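# Transfer 96-well plate from bench spot B1 to nest N1

## Task

Take the 96-well plate from bench position B1 and put it into the raised nest N1 so it rests level between the nest's locating guides, with well A1 (the plate's clipped corner) at the nest corner labelled A1. Dropping it a few millimetres onto N1 is acceptable, but a much higher drop there fails. The plate must stay correct on its own, not just because the robot holds it. At the end, open the gripper and move the arm away.

## Robot and tools

Robot: one six-joint arm with a two-finger gripper. The fingers project sideways from the wrist flange. When the flange points straight down they are horizontal, and turning wrist roll sweeps them around. In the gripper's own frame the fingers point along +x and close along y. The reported hand position is the point between the finger pads, roughly 2 cm short of the fingertips.

Joint order (used in every command row and every per-joint list in results): shoulder, elbow, wrist roll, forearm roll, waist, wrist pitch. A command row adds a seventh number, the gripper opening. Do not rely on any other naming order.

Stated joint ranges in radians: shoulder -2.304 to 2.304, elbow -4.224 to 0.061, wrist roll -6.283 to 6.283, forearm roll -6.283 to 6.283, waist -6.283 to 6.283, wrist pitch -2.164 to 2.164. True ends may differ by up to 0.010 rad either way.

Scene frame: origin on the tabletop directly under the arm base, +z up, +y to the left when facing along +x. The base itself may be slightly tilted. end_effector_position is in metres and end_effector_quat_wxyz gives orientation; velocities are m/s and rad/s. The printed position can be inaccurate, worse when the arm is stretched out.

Tools:
- execute_actions(actions): actions is a list of actions; each action is a table of 1 to 15 rows; each row is 7 numbers in [-1, 1] in the joint order above plus opening. Each row lasts one control step (1/30 s); if a table has fewer than 15 rows, its final row is repeated to fill 15 steps. The six joint numbers are offsets, scaled so 1.0 equals 2.036 rad, measured from the joint angles at the start of that action (not from the previous row). For the first action in a call, the reference is the latest angles reported in this scene. The opening is absolute: +1 fully open (pad gap 0.150 m), -1 closed (gap still 0.071 m). An empty list just returns the current state and images. An action that would push a joint more than 0.010 rad beyond its range is rejected; if the first action fails this, or any action is malformed, the entire call does nothing. Joints asked past their real end stop there, and the result may print "joint sent to its limit" (its absence proves nothing).
- move(target, speed, blocking): target is one 7-number row as above; the joint offsets are taken from the most recent reported Joint positions, not from where the arm is when the move begins. Each joint follows its own path, all finishing together, so the hand traces a curve and does not avoid obstacles. speed, in rad/s for the joint with the longest travel, 0.01 to 2, default 0.5. Paths take 0.5 to 10 s and are cut off at 10 s. The gripper value is applied at the start. Faster moves hit harder, and targets set deeper past a contact press harder. The extra "move:" line reports the ending (done, off_target, moving, held, fault...), limits=held or limits=none, and the joint farthest from target. With blocking=false the result returns after 0.5 s while the arm keeps going; until a result shows it ended, other moves and execute_actions are rejected, so use wait or stop.
- wait(seconds): 0 to 10; the arm keeps its last command, and a running move continues (returns early when it ends).
- stop(): brakes a running move; needs stopping distance; fingers continue.
- zoom_image(camera, region): camera is one of cam_head_left, cam_head_right, cam_high, cam_low, cam_wrist; region is [x0, y0, x1, y1] in image pixels from the top-left, at most 504 by 504. All cameras are 672x504.
- finished_scene(scene): pass the current scene's number; irreversible; the plate must already be in place and stable, and the reply says whether it succeeded.

Result lines: Joint positions and Joint velocities list the six joints (rad, rad/s) then the pad gap (m, m/s). Joint targets shows what the joints are currently driven toward, which can drift without new commands. grip_measured gives the opening on the command scale, with a constant error up to about 0.025. "joint command not followed" means the clearance check altered or blocked targets. Joint torques are total drive outputs with per-joint offset, scale and noise; they are nonzero even in free air.

Motion limits: joint targets change at most 3.14 rad/s, reaching that speed after 0.16 s; per step a target stays within 0.623 rad of the measured angle, and targets are scaled back if they would put the hand more than 70 mm from where it is. Large changes may need several actions; an unfinished change may need recommanding.

Gripping: to keep hold, command an opening at least about 0.04 lower than grip_measured. Pads push about 20 N each; a fast close can squeeze harder, occasionally forcing the fingers open.

Hazards: load limits (N m) shoulder 55.2, elbow 46, wrist roll 17.4, forearm roll 24.8, waist 55.2, wrist pitch 17.4, including the carried plate's weight. Reaching one causes a torque fault: the arm backs off, freezes 10 s and drops the rest of the call. Holding loads heats motors; a MOTOR HOT warning appears at 65 °C and at 80 °C the brakes lock until cool (OVER-TEMPERATURE FAULT). Loose items may occasionally be nudged by outside pushes. Avoid dropping, slamming, hard contact or strong pressing, and never let anything leave the table. Place the plate gently, release fully, then lift clear.

Each tool is called after "Call:" by a JSON object that holds its "method" and its "body".

## Session

Call:
{"method": "execute_actions", "body": {"actions": []}}

Scene clock: 0.00 s.
end_effector_position=(+0.6098, -0.1163, +0.2797) grip_measured=+1.00 end_effector_quat_wxyz=(+0.638, -0.466, +0.563, +0.242) end_effector_velocity=(-0.000, +0.000, +0.000) end_effector_angular_velocity=(-0.001, -0.000, -0.000)
Joint names: [shoulder, elbow, wrist roll, forearm roll, waist, wrist pitch]
Joint positions: [-0.545 -1.116 -0.353 -1.057 -0.494 -1.103  0.15 ]
Joint velocities: [ 0.     0.     0.    -0.    -0.    -0.001  0.   ]
Joint torques (N m, as the arm reports them, + toward a larger angle): no reading
Joint targets: [-0.545 -1.116 -0.353 -1.057 -0.494 -1.103]

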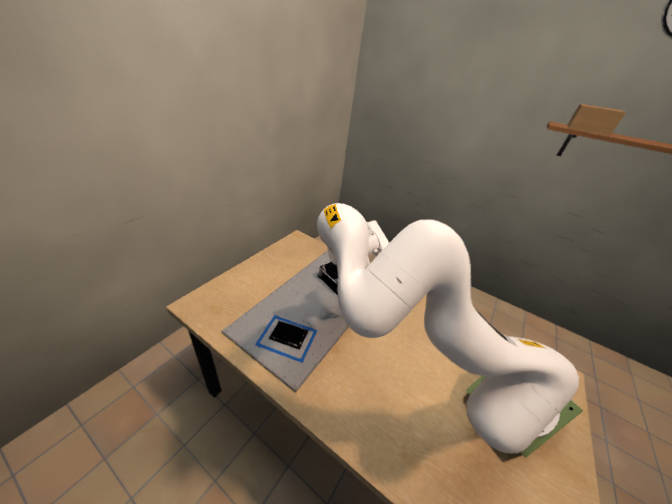

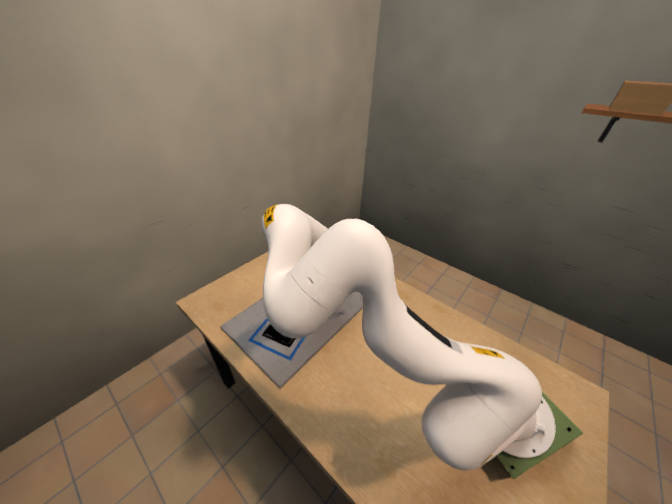

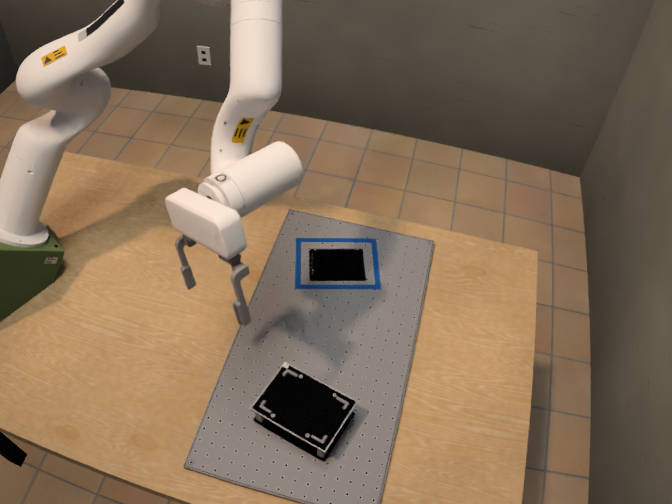

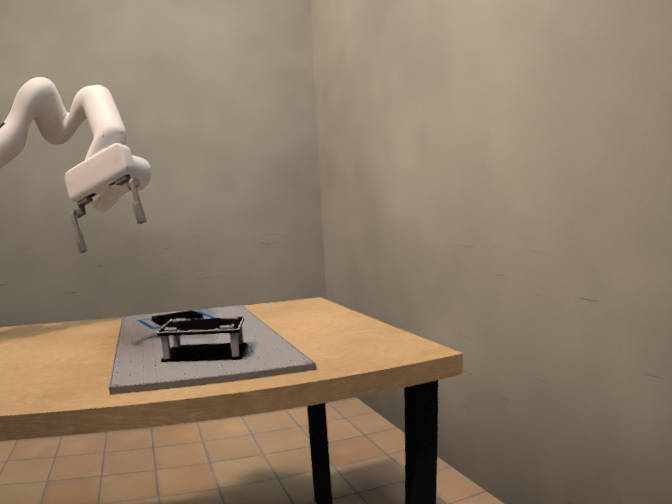

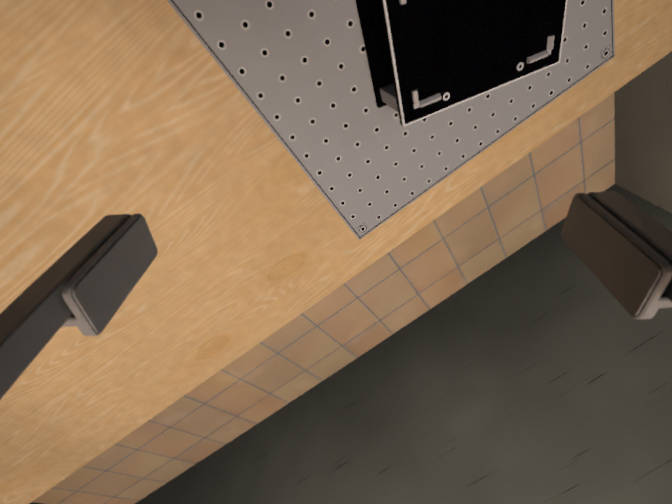

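Call:
{"method": "zoom_image", "body": {"camera": "cam_high", "region": [270, 200, 450, 320]}}

Call:
{"method": "zoom_image", "body": {"camera": "cam_high", "region": [220, 340, 400, 480]}}

Call:
{"method": "zoom_image", "body": {"camera": "cam_head_left", "region": [210, 240, 370, 400]}}

Region (270, 200, 450, 320) of cam_high's 672x504 image, scaled by 2.800, with more detail than that image has.

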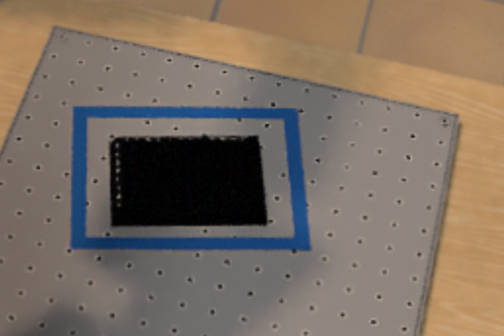

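Region (220, 340, 400, 480) of cam_high's 672x504 image, scaled by 2.800, with more detail than that image has.

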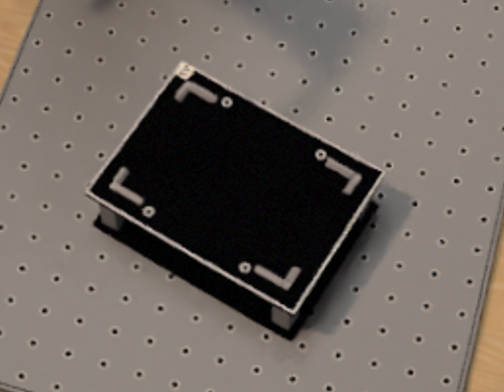

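Region (210, 240, 370, 400) of cam_head_left's 672x504 image, scaled by 3.150, with more detail than that image has.

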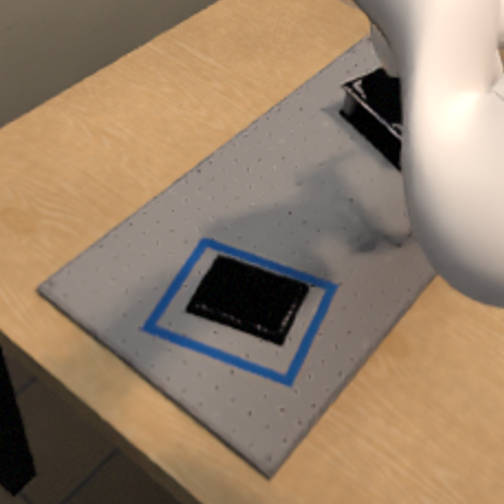

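Call:
{"method": "move", "body": {"target": [0.0768, 0.2439, 0.7644, -0.2058, 0.1281, 0.8755, 1], "speed": 0.9}}

Scene clock: 74.27 s.
end_effector_position=(+0.6212, +0.1677, +0.1593) grip_measured=+1.00 end_effector_quat_wxyz=(+0.992, -0.001, +0.001, +0.123) end_effector_velocity=(-0.000, +0.000, -0.000) end_effector_angular_velocity=(+0.002, +0.001, -0.001)
Joint names: [shoulder, elbow, wrist roll, forearm roll, waist, wrist pitch]
Joint positions: [-0.389 -0.62   1.203 -1.475 -0.233  0.679  0.15 ]
Joint velocities: [ 0.     0.001  0.002 -0.001  0.     0.002  0.   ]
Joint torques (N m, as the arm reports them, + toward a larger angle): [ 22.35  -3.82  -0.63  -2.97 -22.86  -0.29]
Joint targets: [-0.389 -0.620 1.203 -1.475 -0.233 0.679]
move: done; limits=none; farthest joint: the shoulder, 0.001 radians from its target (0.157 radians at the start)

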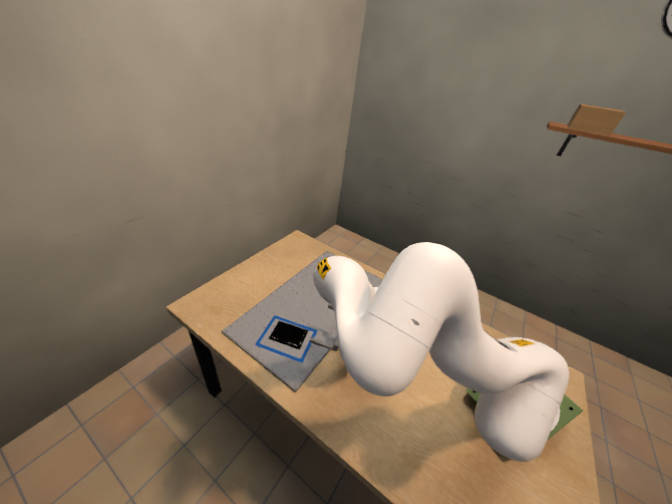

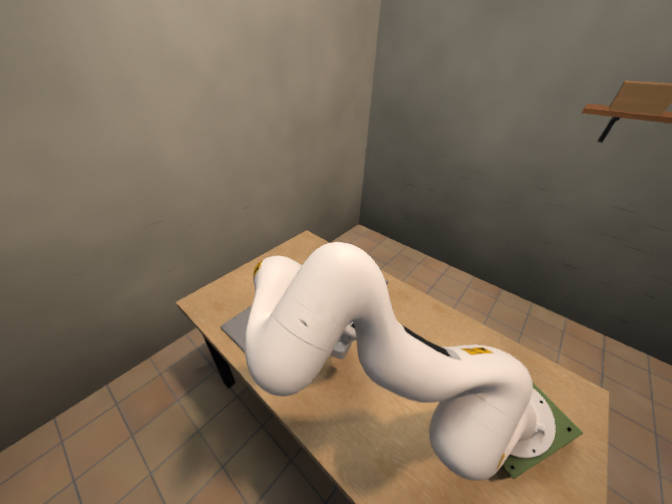

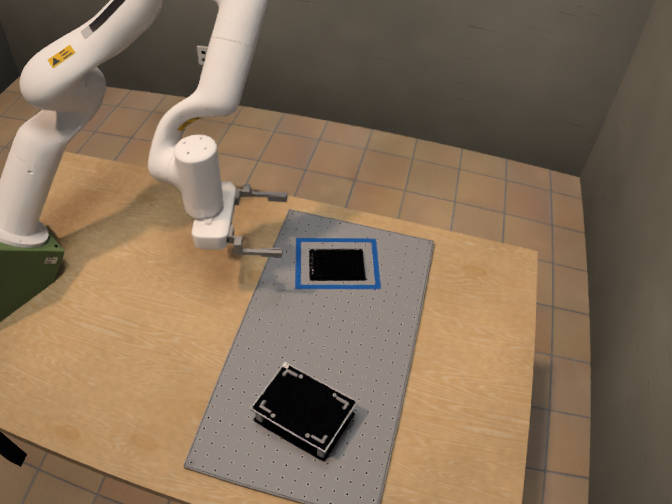

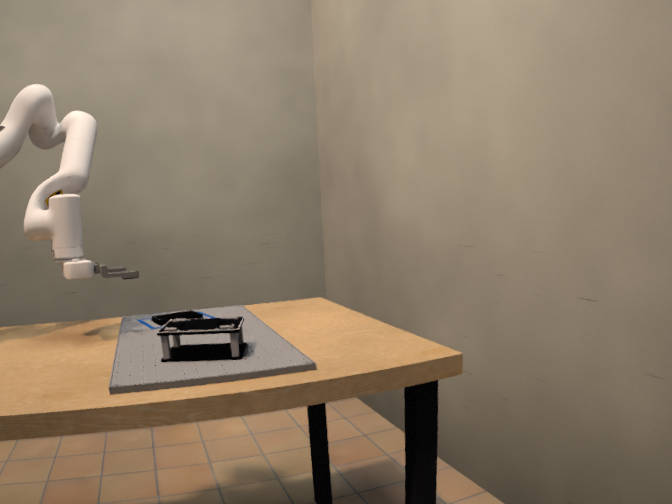

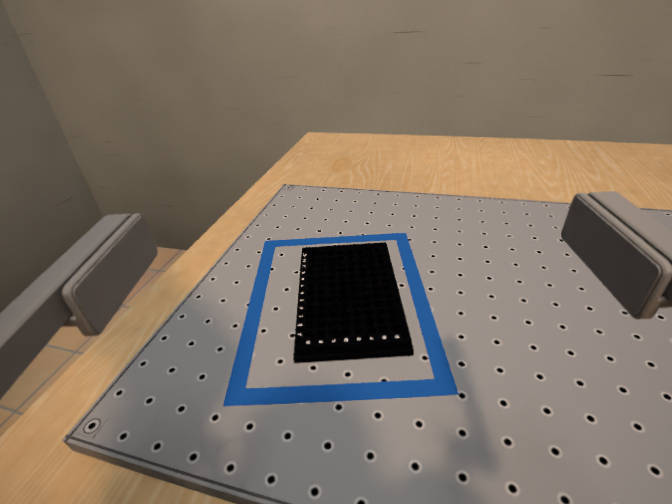

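Call:
{"method": "zoom_image", "body": {"camera": "cam_low", "region": [40, 230, 270, 380]}}

Call:
{"method": "zoom_image", "body": {"camera": "cam_high", "region": [170, 160, 400, 310]}}

Call:
{"method": "zoom_image", "body": {"camera": "cam_wrist", "region": [200, 200, 480, 420]}}

Region (40, 230, 270, 380) of cam_low's 672x504 image, scaled by 2.191, with more detail than that image has; it fills the top 329 rows of this view, and the rest is white.

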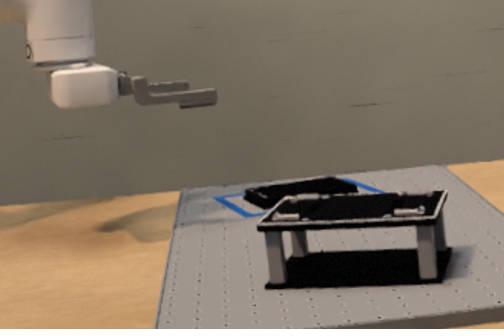

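Region (170, 160, 400, 310) of cam_high's 672x504 image, scaled by 2.191, with more detail than that image has; it fills the top 329 rows of this view, and the rest is white.

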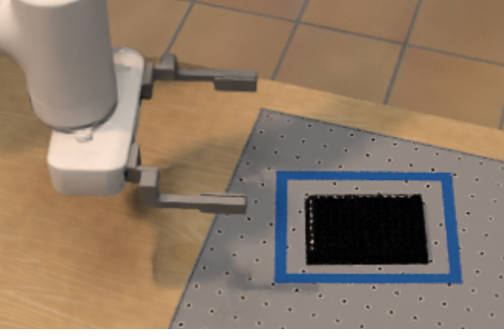

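Region (200, 200, 480, 420) of cam_wrist's 672x504 image, scaled by 1.800, with more detail than that image has; it fills the top 396 rows of this view, and the rest is white.

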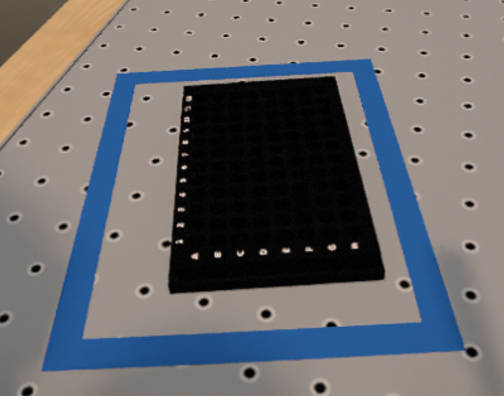

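Call:
{"method": "move", "body": {"target": [-0.1315, -0.2156, 0.1102, -0.0383, 0.0743, -0.0278, 1], "speed": 0.5}}

Scene clock: 123.60 s.
end_effector_position=(+0.7557, +0.2087, +0.0700) grip_measured=+1.00 end_effector_quat_wxyz=(+0.989, -0.001, +0.001, +0.150) end_effector_velocity=(+0.001, +0.001, -0.001) end_effector_angular_velocity=(+0.000, -0.000, +0.001)
Joint names: [shoulder, elbow, wrist roll, forearm roll, waist, wrist pitch]
Joint positions: [-0.657 -1.058  1.427 -1.553 -0.082  0.622  0.15 ]
Joint velocities: [-0.001 -0.003  0.001 -0.     0.001 -0.     0.   ]
Joint torques (N m, as the arm reports them, + toward a larger angle): [ 32.8   -4.6   -0.54  -2.43 -28.63  -0.16]
Joint targets: [-0.657 -1.059 1.427 -1.553 -0.082 0.622]
move: done; limits=none; farthest joint: the elbow, 0.001 radians from its target (0.439 radians at the start)

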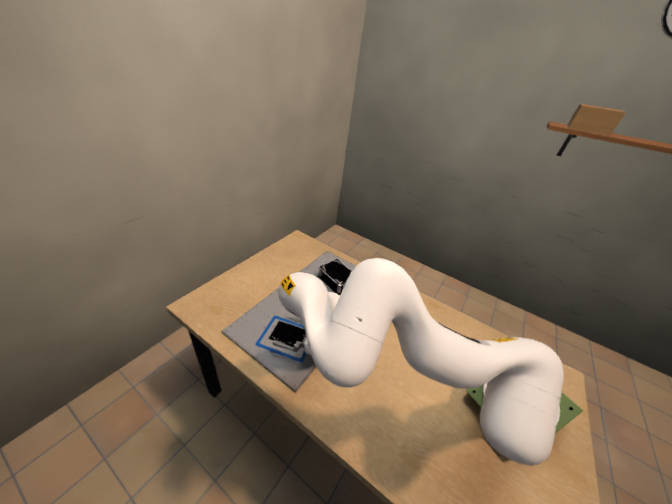

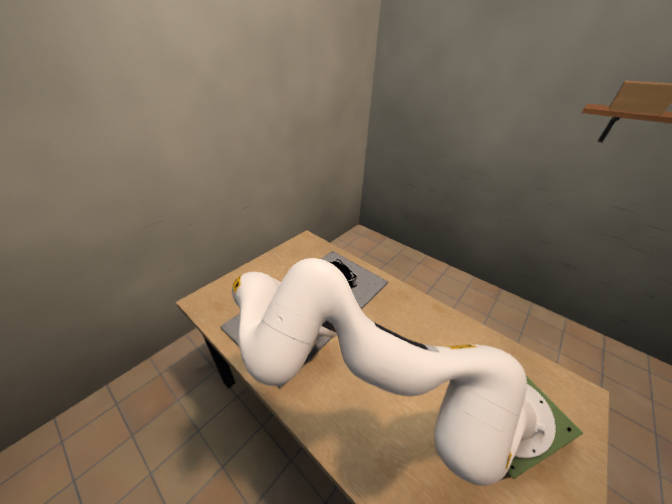

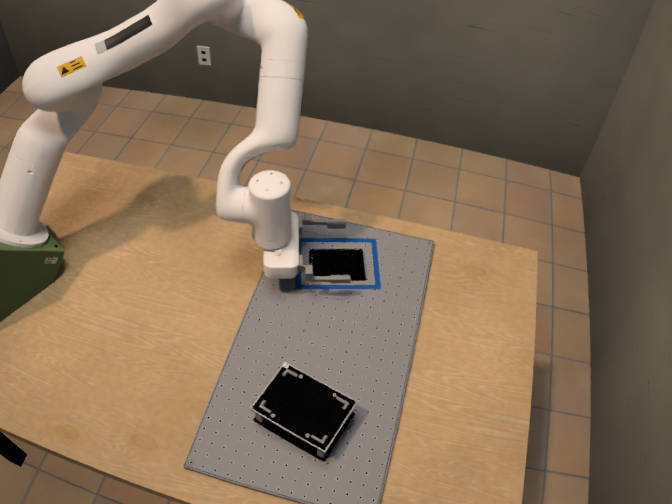

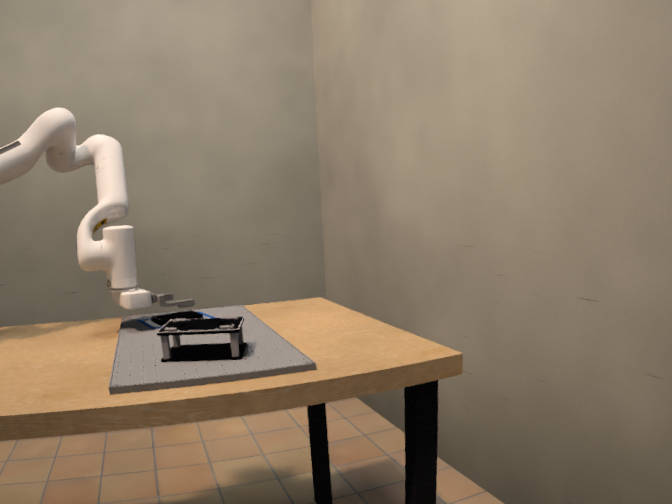

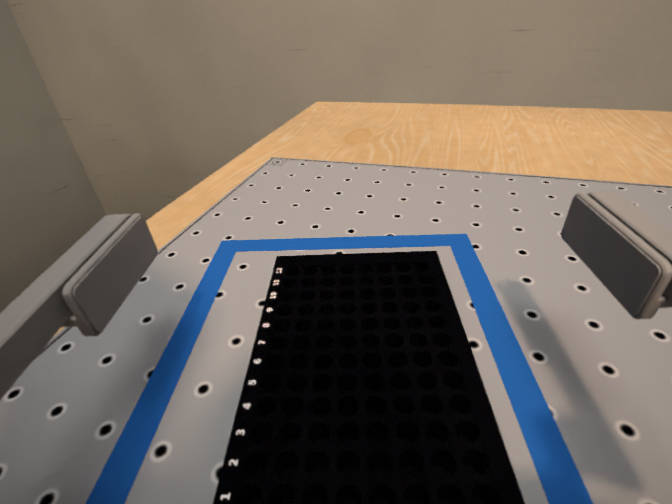

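Call:
{"method": "move", "body": {"target": [-0.0359, -0.0222, -0.0248, 0.0374, 0.0185, -0.0061, -0.2], "speed": 0.15}}

Call:
{"method": "zoom_image", "body": {"camera": "cam_high", "region": [250, 200, 400, 310]}}

Call:
{"method": "zoom_image", "body": {"camera": "cam_low", "region": [100, 280, 260, 370]}}

Scene clock: 143.57 s.
end_effector_position=(+0.7562, +0.2087, +0.0343) grip_measured=-0.20 end_effector_quat_wxyz=(+0.989, -0.001, +0.001, +0.150) end_effector_velocity=(-0.000, +0.000, -0.001) end_effector_angular_velocity=(+0.000, +0.000, +0.001)
Joint names: [shoulder, elbow, wrist roll, forearm roll, waist, wrist pitch]
Joint positions: [-0.729 -1.103  1.376 -1.477 -0.044  0.61   0.103]
Joint velocities: [-0.002 -0.001 -0.002  0.002  0.001 -0.     0.   ]
Joint torques (N m, as the arm reports them, + toward a larger angle): [ 34.98  -3.87  -0.46  -2.87 -29.66  -0.13]
Joint targets: [-0.730 -1.104 1.376 -1.477 -0.044 0.610]
move: done; limits=none; farthest joint: the shoulder, 0.001 radians from its target (0.073 radians at the start)

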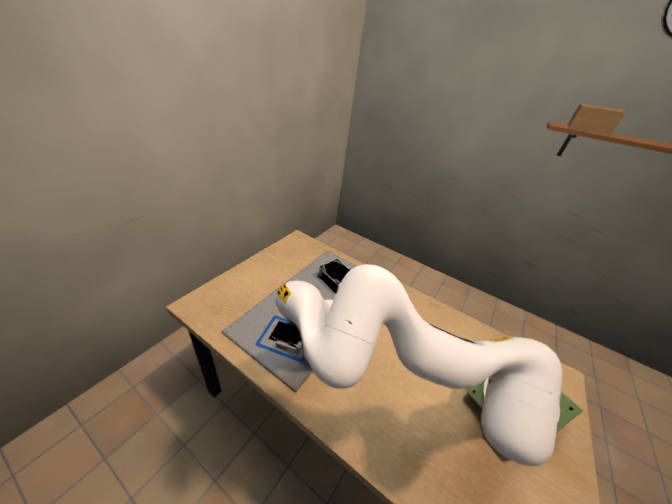

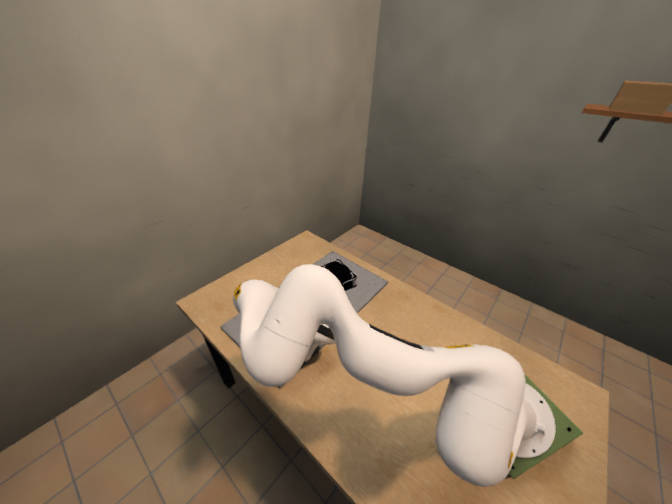

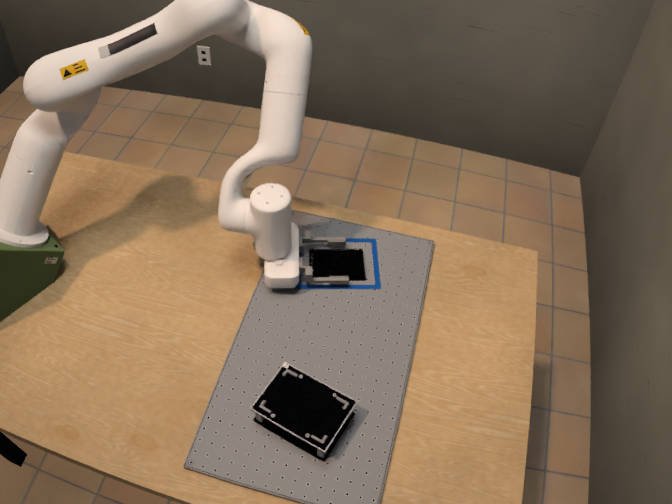

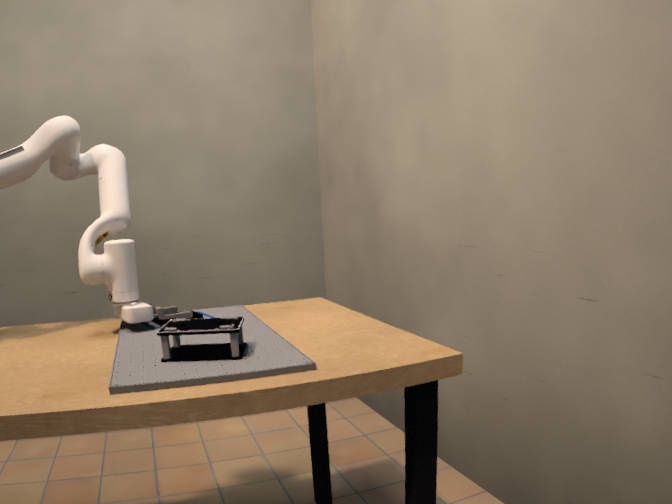

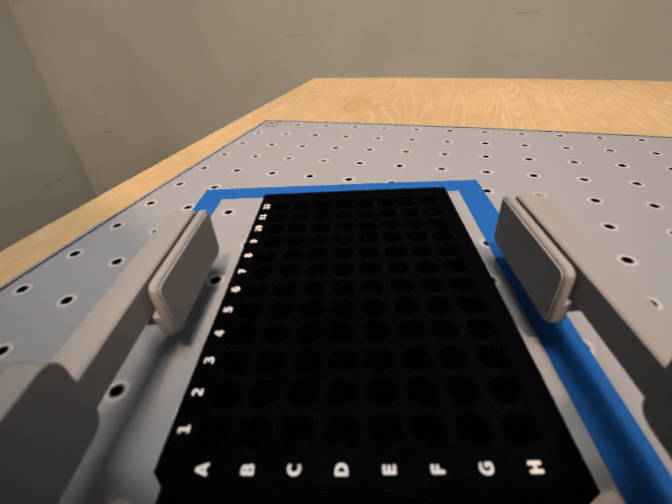

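Region (250, 200, 400, 310) of cam_high's 672x504 image, scaled by 3.360, with more detail than that image has; it fills the top 370 rows of this view, and the rest is white.

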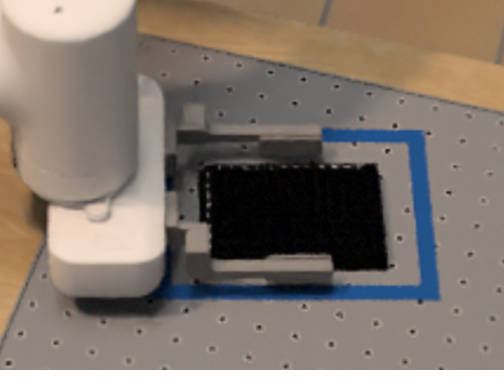

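Region (100, 280, 260, 370) of cam_low's 672x504 image, scaled by 3.150, with more detail than that image has; it fills the top 284 rows of this view, and the rest is white.

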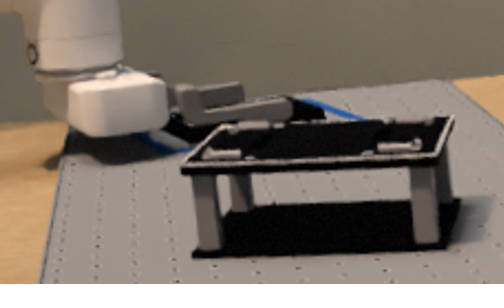

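Call:
{"method": "move", "body": {"target": [-0.0096, -0.006, -0.0064, 0.0096, 0.0047, -0.0014, -0.45], "speed": 0.05}}

Call:
{"method": "zoom_image", "body": {"camera": "cam_low", "region": [100, 280, 260, 370]}}

Scene clock: 155.40 s.
end_effector_position=(+0.7559, +0.2085, +0.0248) grip_measured=-0.45 end_effector_quat_wxyz=(+0.989, -0.001, +0.001, +0.150) end_effector_velocity=(+0.000, +0.000, -0.000) end_effector_angular_velocity=(+0.000, -0.001, +0.000)
Joint names: [shoulder, elbow, wrist roll, forearm roll, waist, wrist pitch]
Joint positions: [-0.749 -1.116  1.364 -1.458 -0.035  0.607  0.093]
Joint velocities: [-0.001 -0.001 -0.001  0.002  0.001 -0.    -0.   ]
Joint torques (N m, as the arm reports them, + toward a larger angle): [ 33.72  -3.58  -0.42  -2.84 -29.73  -0.16]
Joint targets: [-0.749 -1.116 1.363 -1.458 -0.035 0.607]
move: done; limits=none; farthest joint: the waist, 0.001 radians from its target (0.010 radians at the start)

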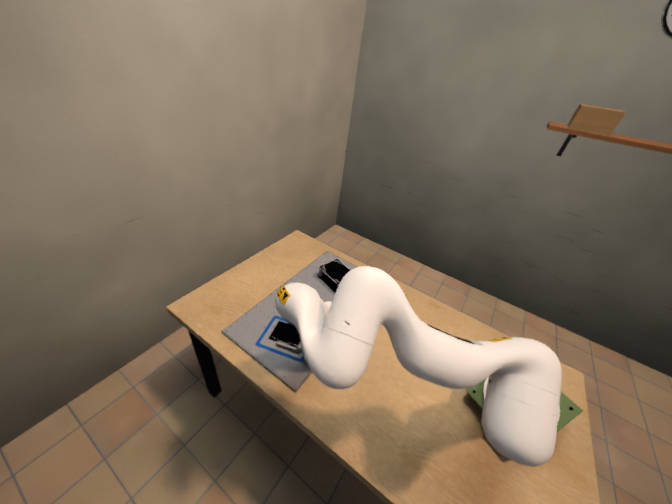

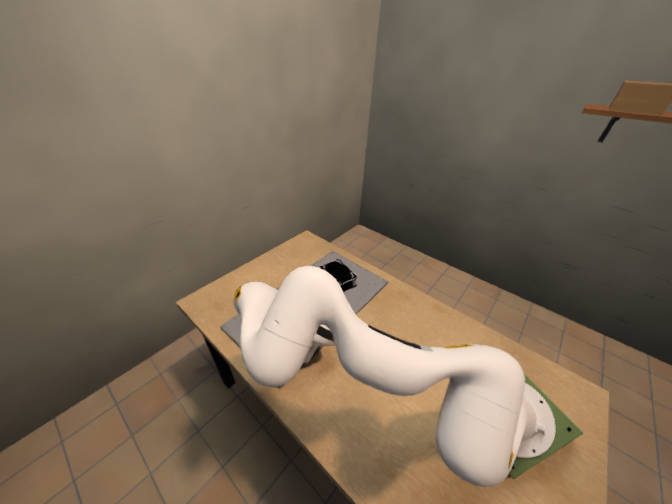

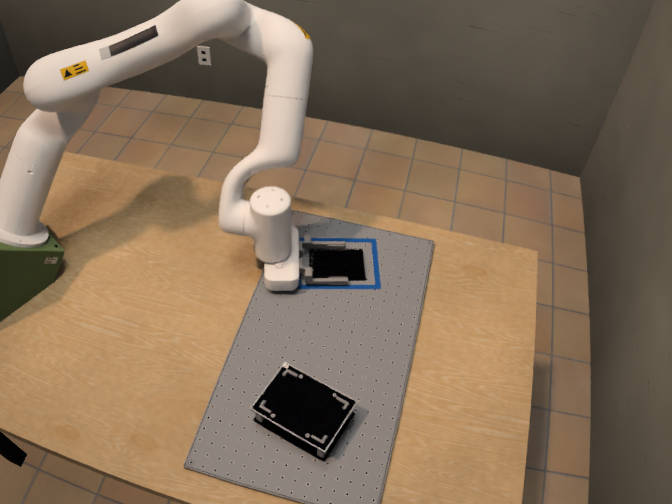

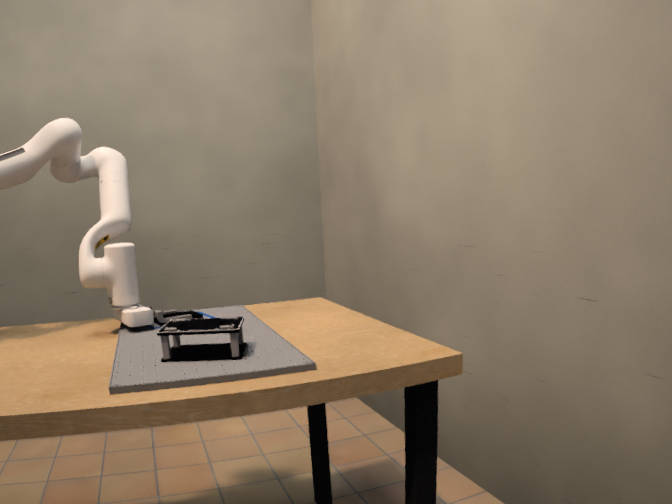

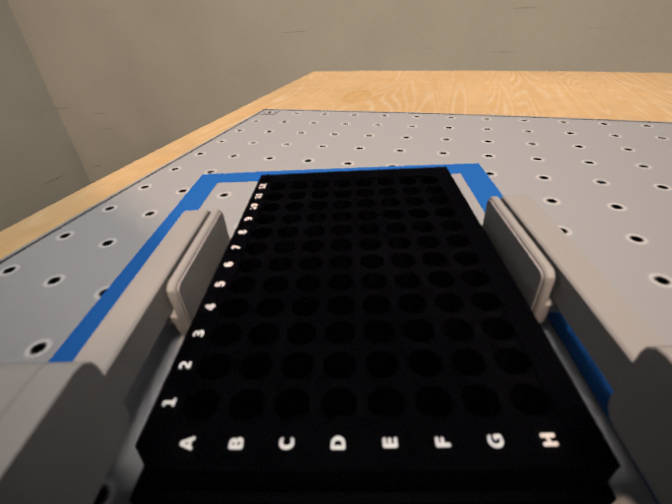

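Region (100, 280, 260, 370) of cam_low's 672x504 image, scaled by 3.150, with more detail than that image has; it fills the top 284 rows of this view, and the rest is white.

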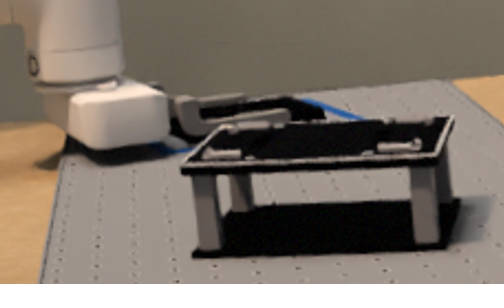

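Call:
{"method": "execute_actions", "body": {"actions": [[[0,0,0,0,0,0,-0.48],[0,0,0,0,0,0,-0.51],[0,0,0,0,0,0,-0.54],[0,0,0,0,0,0,-0.57],[0,0,0,0,0,0,-0.59],[0,0,0,0,0,0,-0.61],[0,0,0,0,0,0,-0.63],[0,0,0,0,0,0,-0.65],[0,0,0,0,0,0,-0.67],[0,0,0,0,0,0,-0.69],[0,0,0,0,0,0,-0.71],[0,0,0,0,0,0,-0.73],[0,0,0,0,0,0,-0.75],[0,0,0,0,0,0,-0.77],[0,0,0,0,0,0,-0.79]],[[0,0,0,0,0,0,-0.8]]]}}

Scene clock: 164.00 s.
end_effector_position=(+0.7559, +0.2085, +0.0248) grip_measured=-0.62 end_effector_quat_wxyz=(+0.989, -0.001, +0.001, +0.150) end_effector_velocity=(+0.000, +0.000, +0.000) end_effector_angular_velocity=(+0.001, -0.000, +0.000)
Joint names: [shoulder, elbow, wrist roll, forearm roll, waist, wrist pitch]
Joint positions: [-0.749 -1.116  1.364 -1.458 -0.035  0.607  0.086]
Joint velocities: [ 0.001 -0.    -0.     0.    -0.     0.001  0.   ]
Joint torques (N m, as the arm reports them, + toward a larger angle): [ 34.16  -3.84  -0.41  -2.73 -29.78  -0.08]
Joint targets: [-0.749 -1.116 1.364 -1.458 -0.035 0.607]

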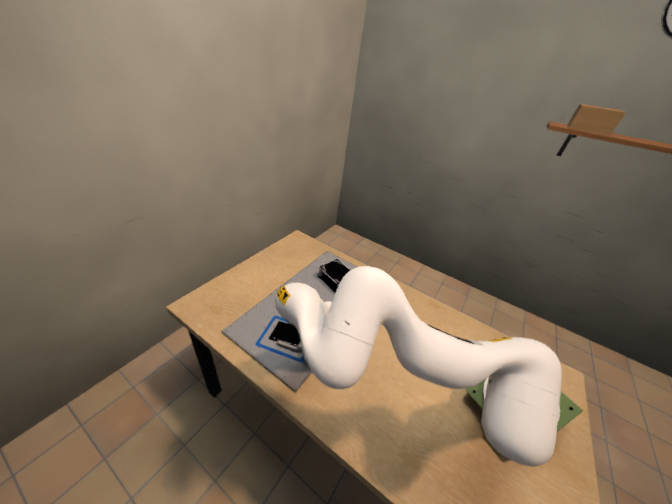

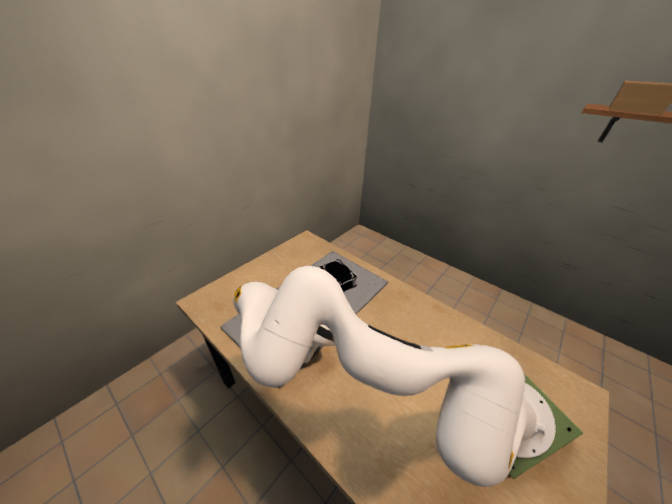

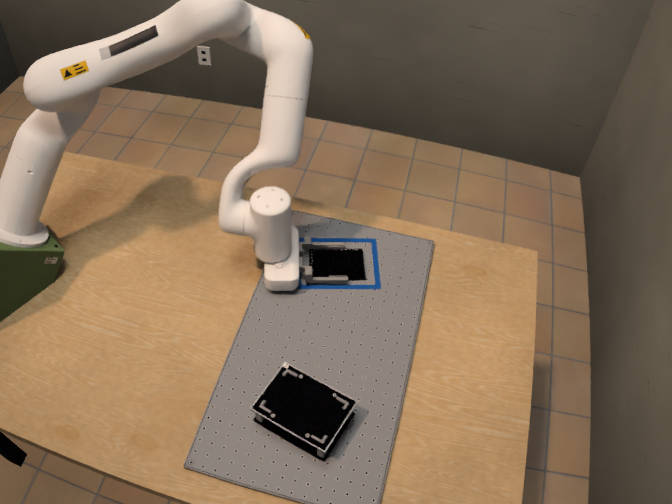

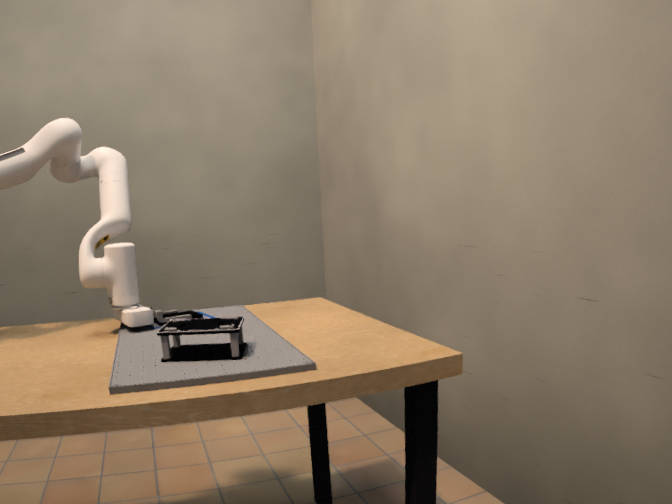

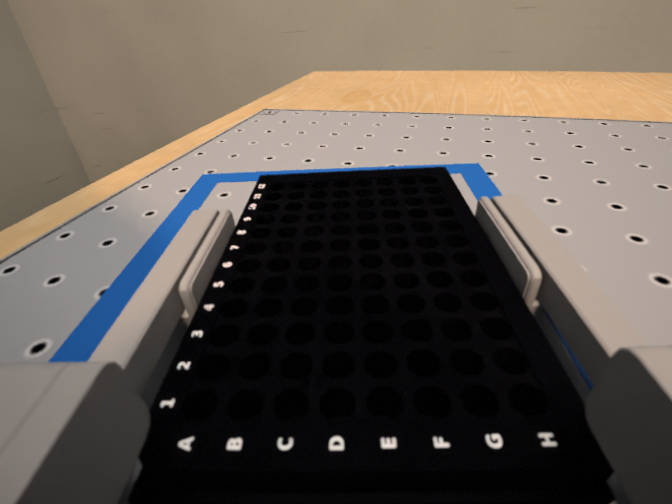

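Call:
{"method": "zoom_image", "body": {"camera": "cam_wrist", "region": [60, 180, 300, 504]}}

Call:
{"method": "zoom_image", "body": {"camera": "cam_wrist", "region": [432, 160, 672, 504]}}

Call:
{"method": "zoom_image", "body": {"camera": "cam_high", "region": [285, 225, 385, 300]}}

Region (60, 180, 300, 504) of cam_wrist's 672x504 image, scaled by 1.556, with more detail than that image has; it fills the left 373 columns of this view, and the rest is white.

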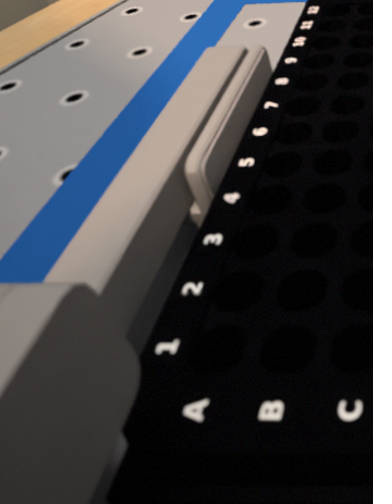

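Region (432, 160, 672, 504) of cam_wrist's 672x504 image, scaled by 1.465, with more detail than that image has; it fills the left 352 columns of this view, and the rest is white.

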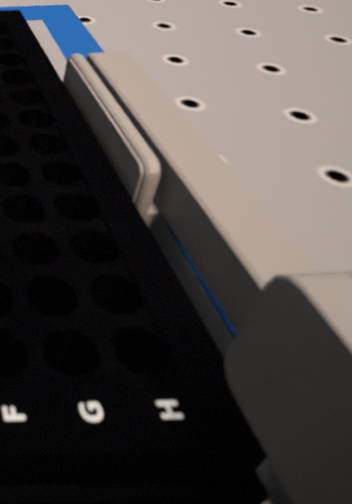

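Region (285, 225, 385, 300) of cam_high's 672x504 image, scaled by 5.040, with more detail than that image has; it fills the top 378 rows of this view, and the rest is white.

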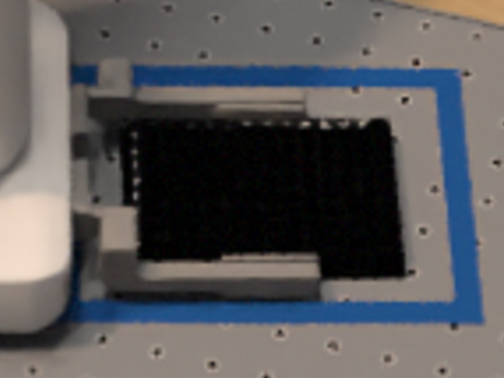

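Call:
{"method": "move", "body": {"target": [0.0452, 0.0285, 0.0309, -0.0467, -0.0231, 0.0074, -0.8], "speed": 0.12}}

Call:
{"method": "zoom_image", "body": {"camera": "cam_low", "region": [110, 275, 230, 335]}}

Call:
{"method": "zoom_image", "body": {"camera": "cam_high", "region": [285, 215, 385, 290]}}

Scene clock: 178.57 s.
end_effector_position=(+0.7553, +0.2084, +0.0696) grip_measured=-0.62 end_effector_quat_wxyz=(+0.989, -0.001, +0.001, +0.149) end_effector_velocity=(+0.000, +0.000, +0.001) end_effector_angular_velocity=(-0.001, -0.001, +0.000)
Joint names: [shoulder, elbow, wrist roll, forearm roll, waist, wrist pitch]
Joint positions: [-0.657 -1.058  1.426 -1.553 -0.082  0.622  0.086]
Joint velocities: [ 0.003  0.001  0.001 -0.002 -0.001 -0.001  0.   ]
Joint torques (N m, as the arm reports them, + toward a larger angle): [ 32.52  -4.39  -0.5   -2.44 -29.72  -0.16]
Joint targets: [-0.657 -1.058 1.426 -1.553 -0.082 0.622]
move: done; limits=none; farthest joint: the wrist roll, 0.001 radians from its target (0.063 radians at the start)

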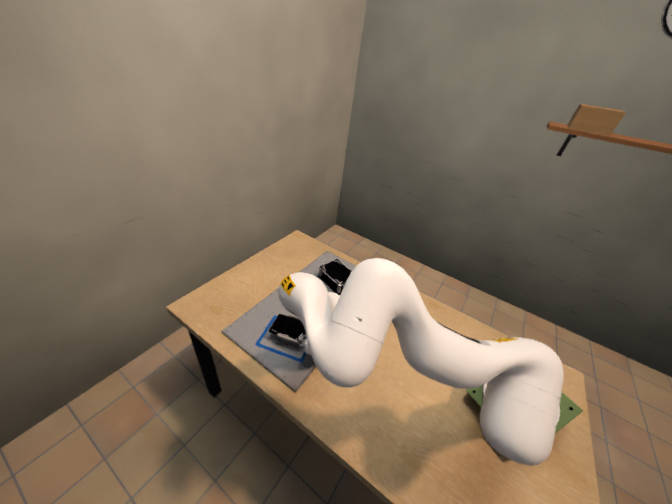

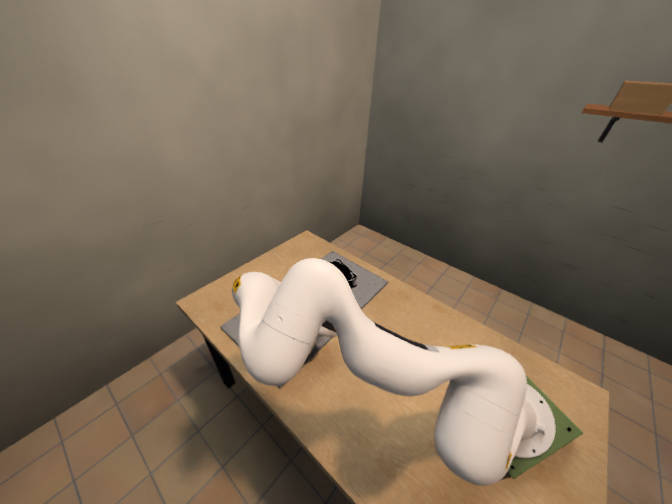

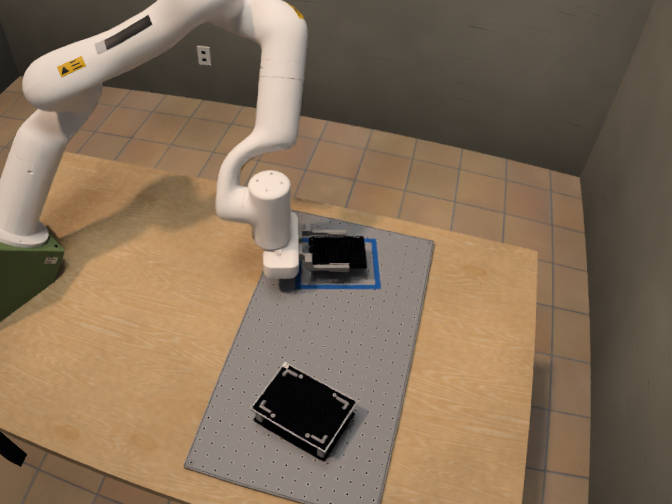

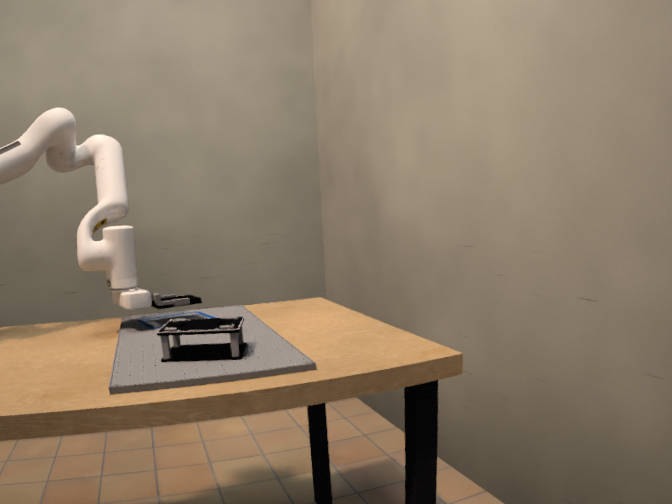

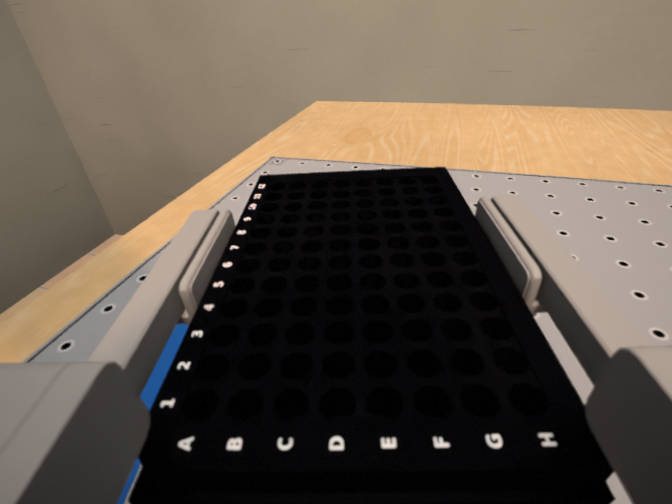

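Region (110, 275, 230, 335) of cam_low's 672x504 image, scaled by 4.200, with more detail than that image has.

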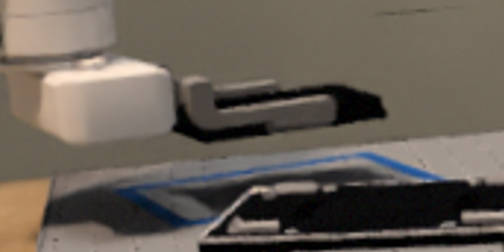

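Region (285, 215, 385, 290) of cam_high's 672x504 image, scaled by 5.040, with more detail than that image has; it fills the top 378 rows of this view, and the rest is white.

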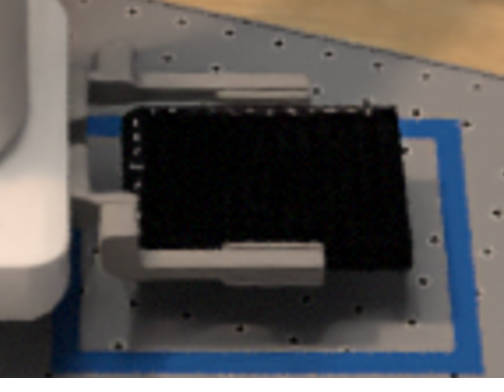

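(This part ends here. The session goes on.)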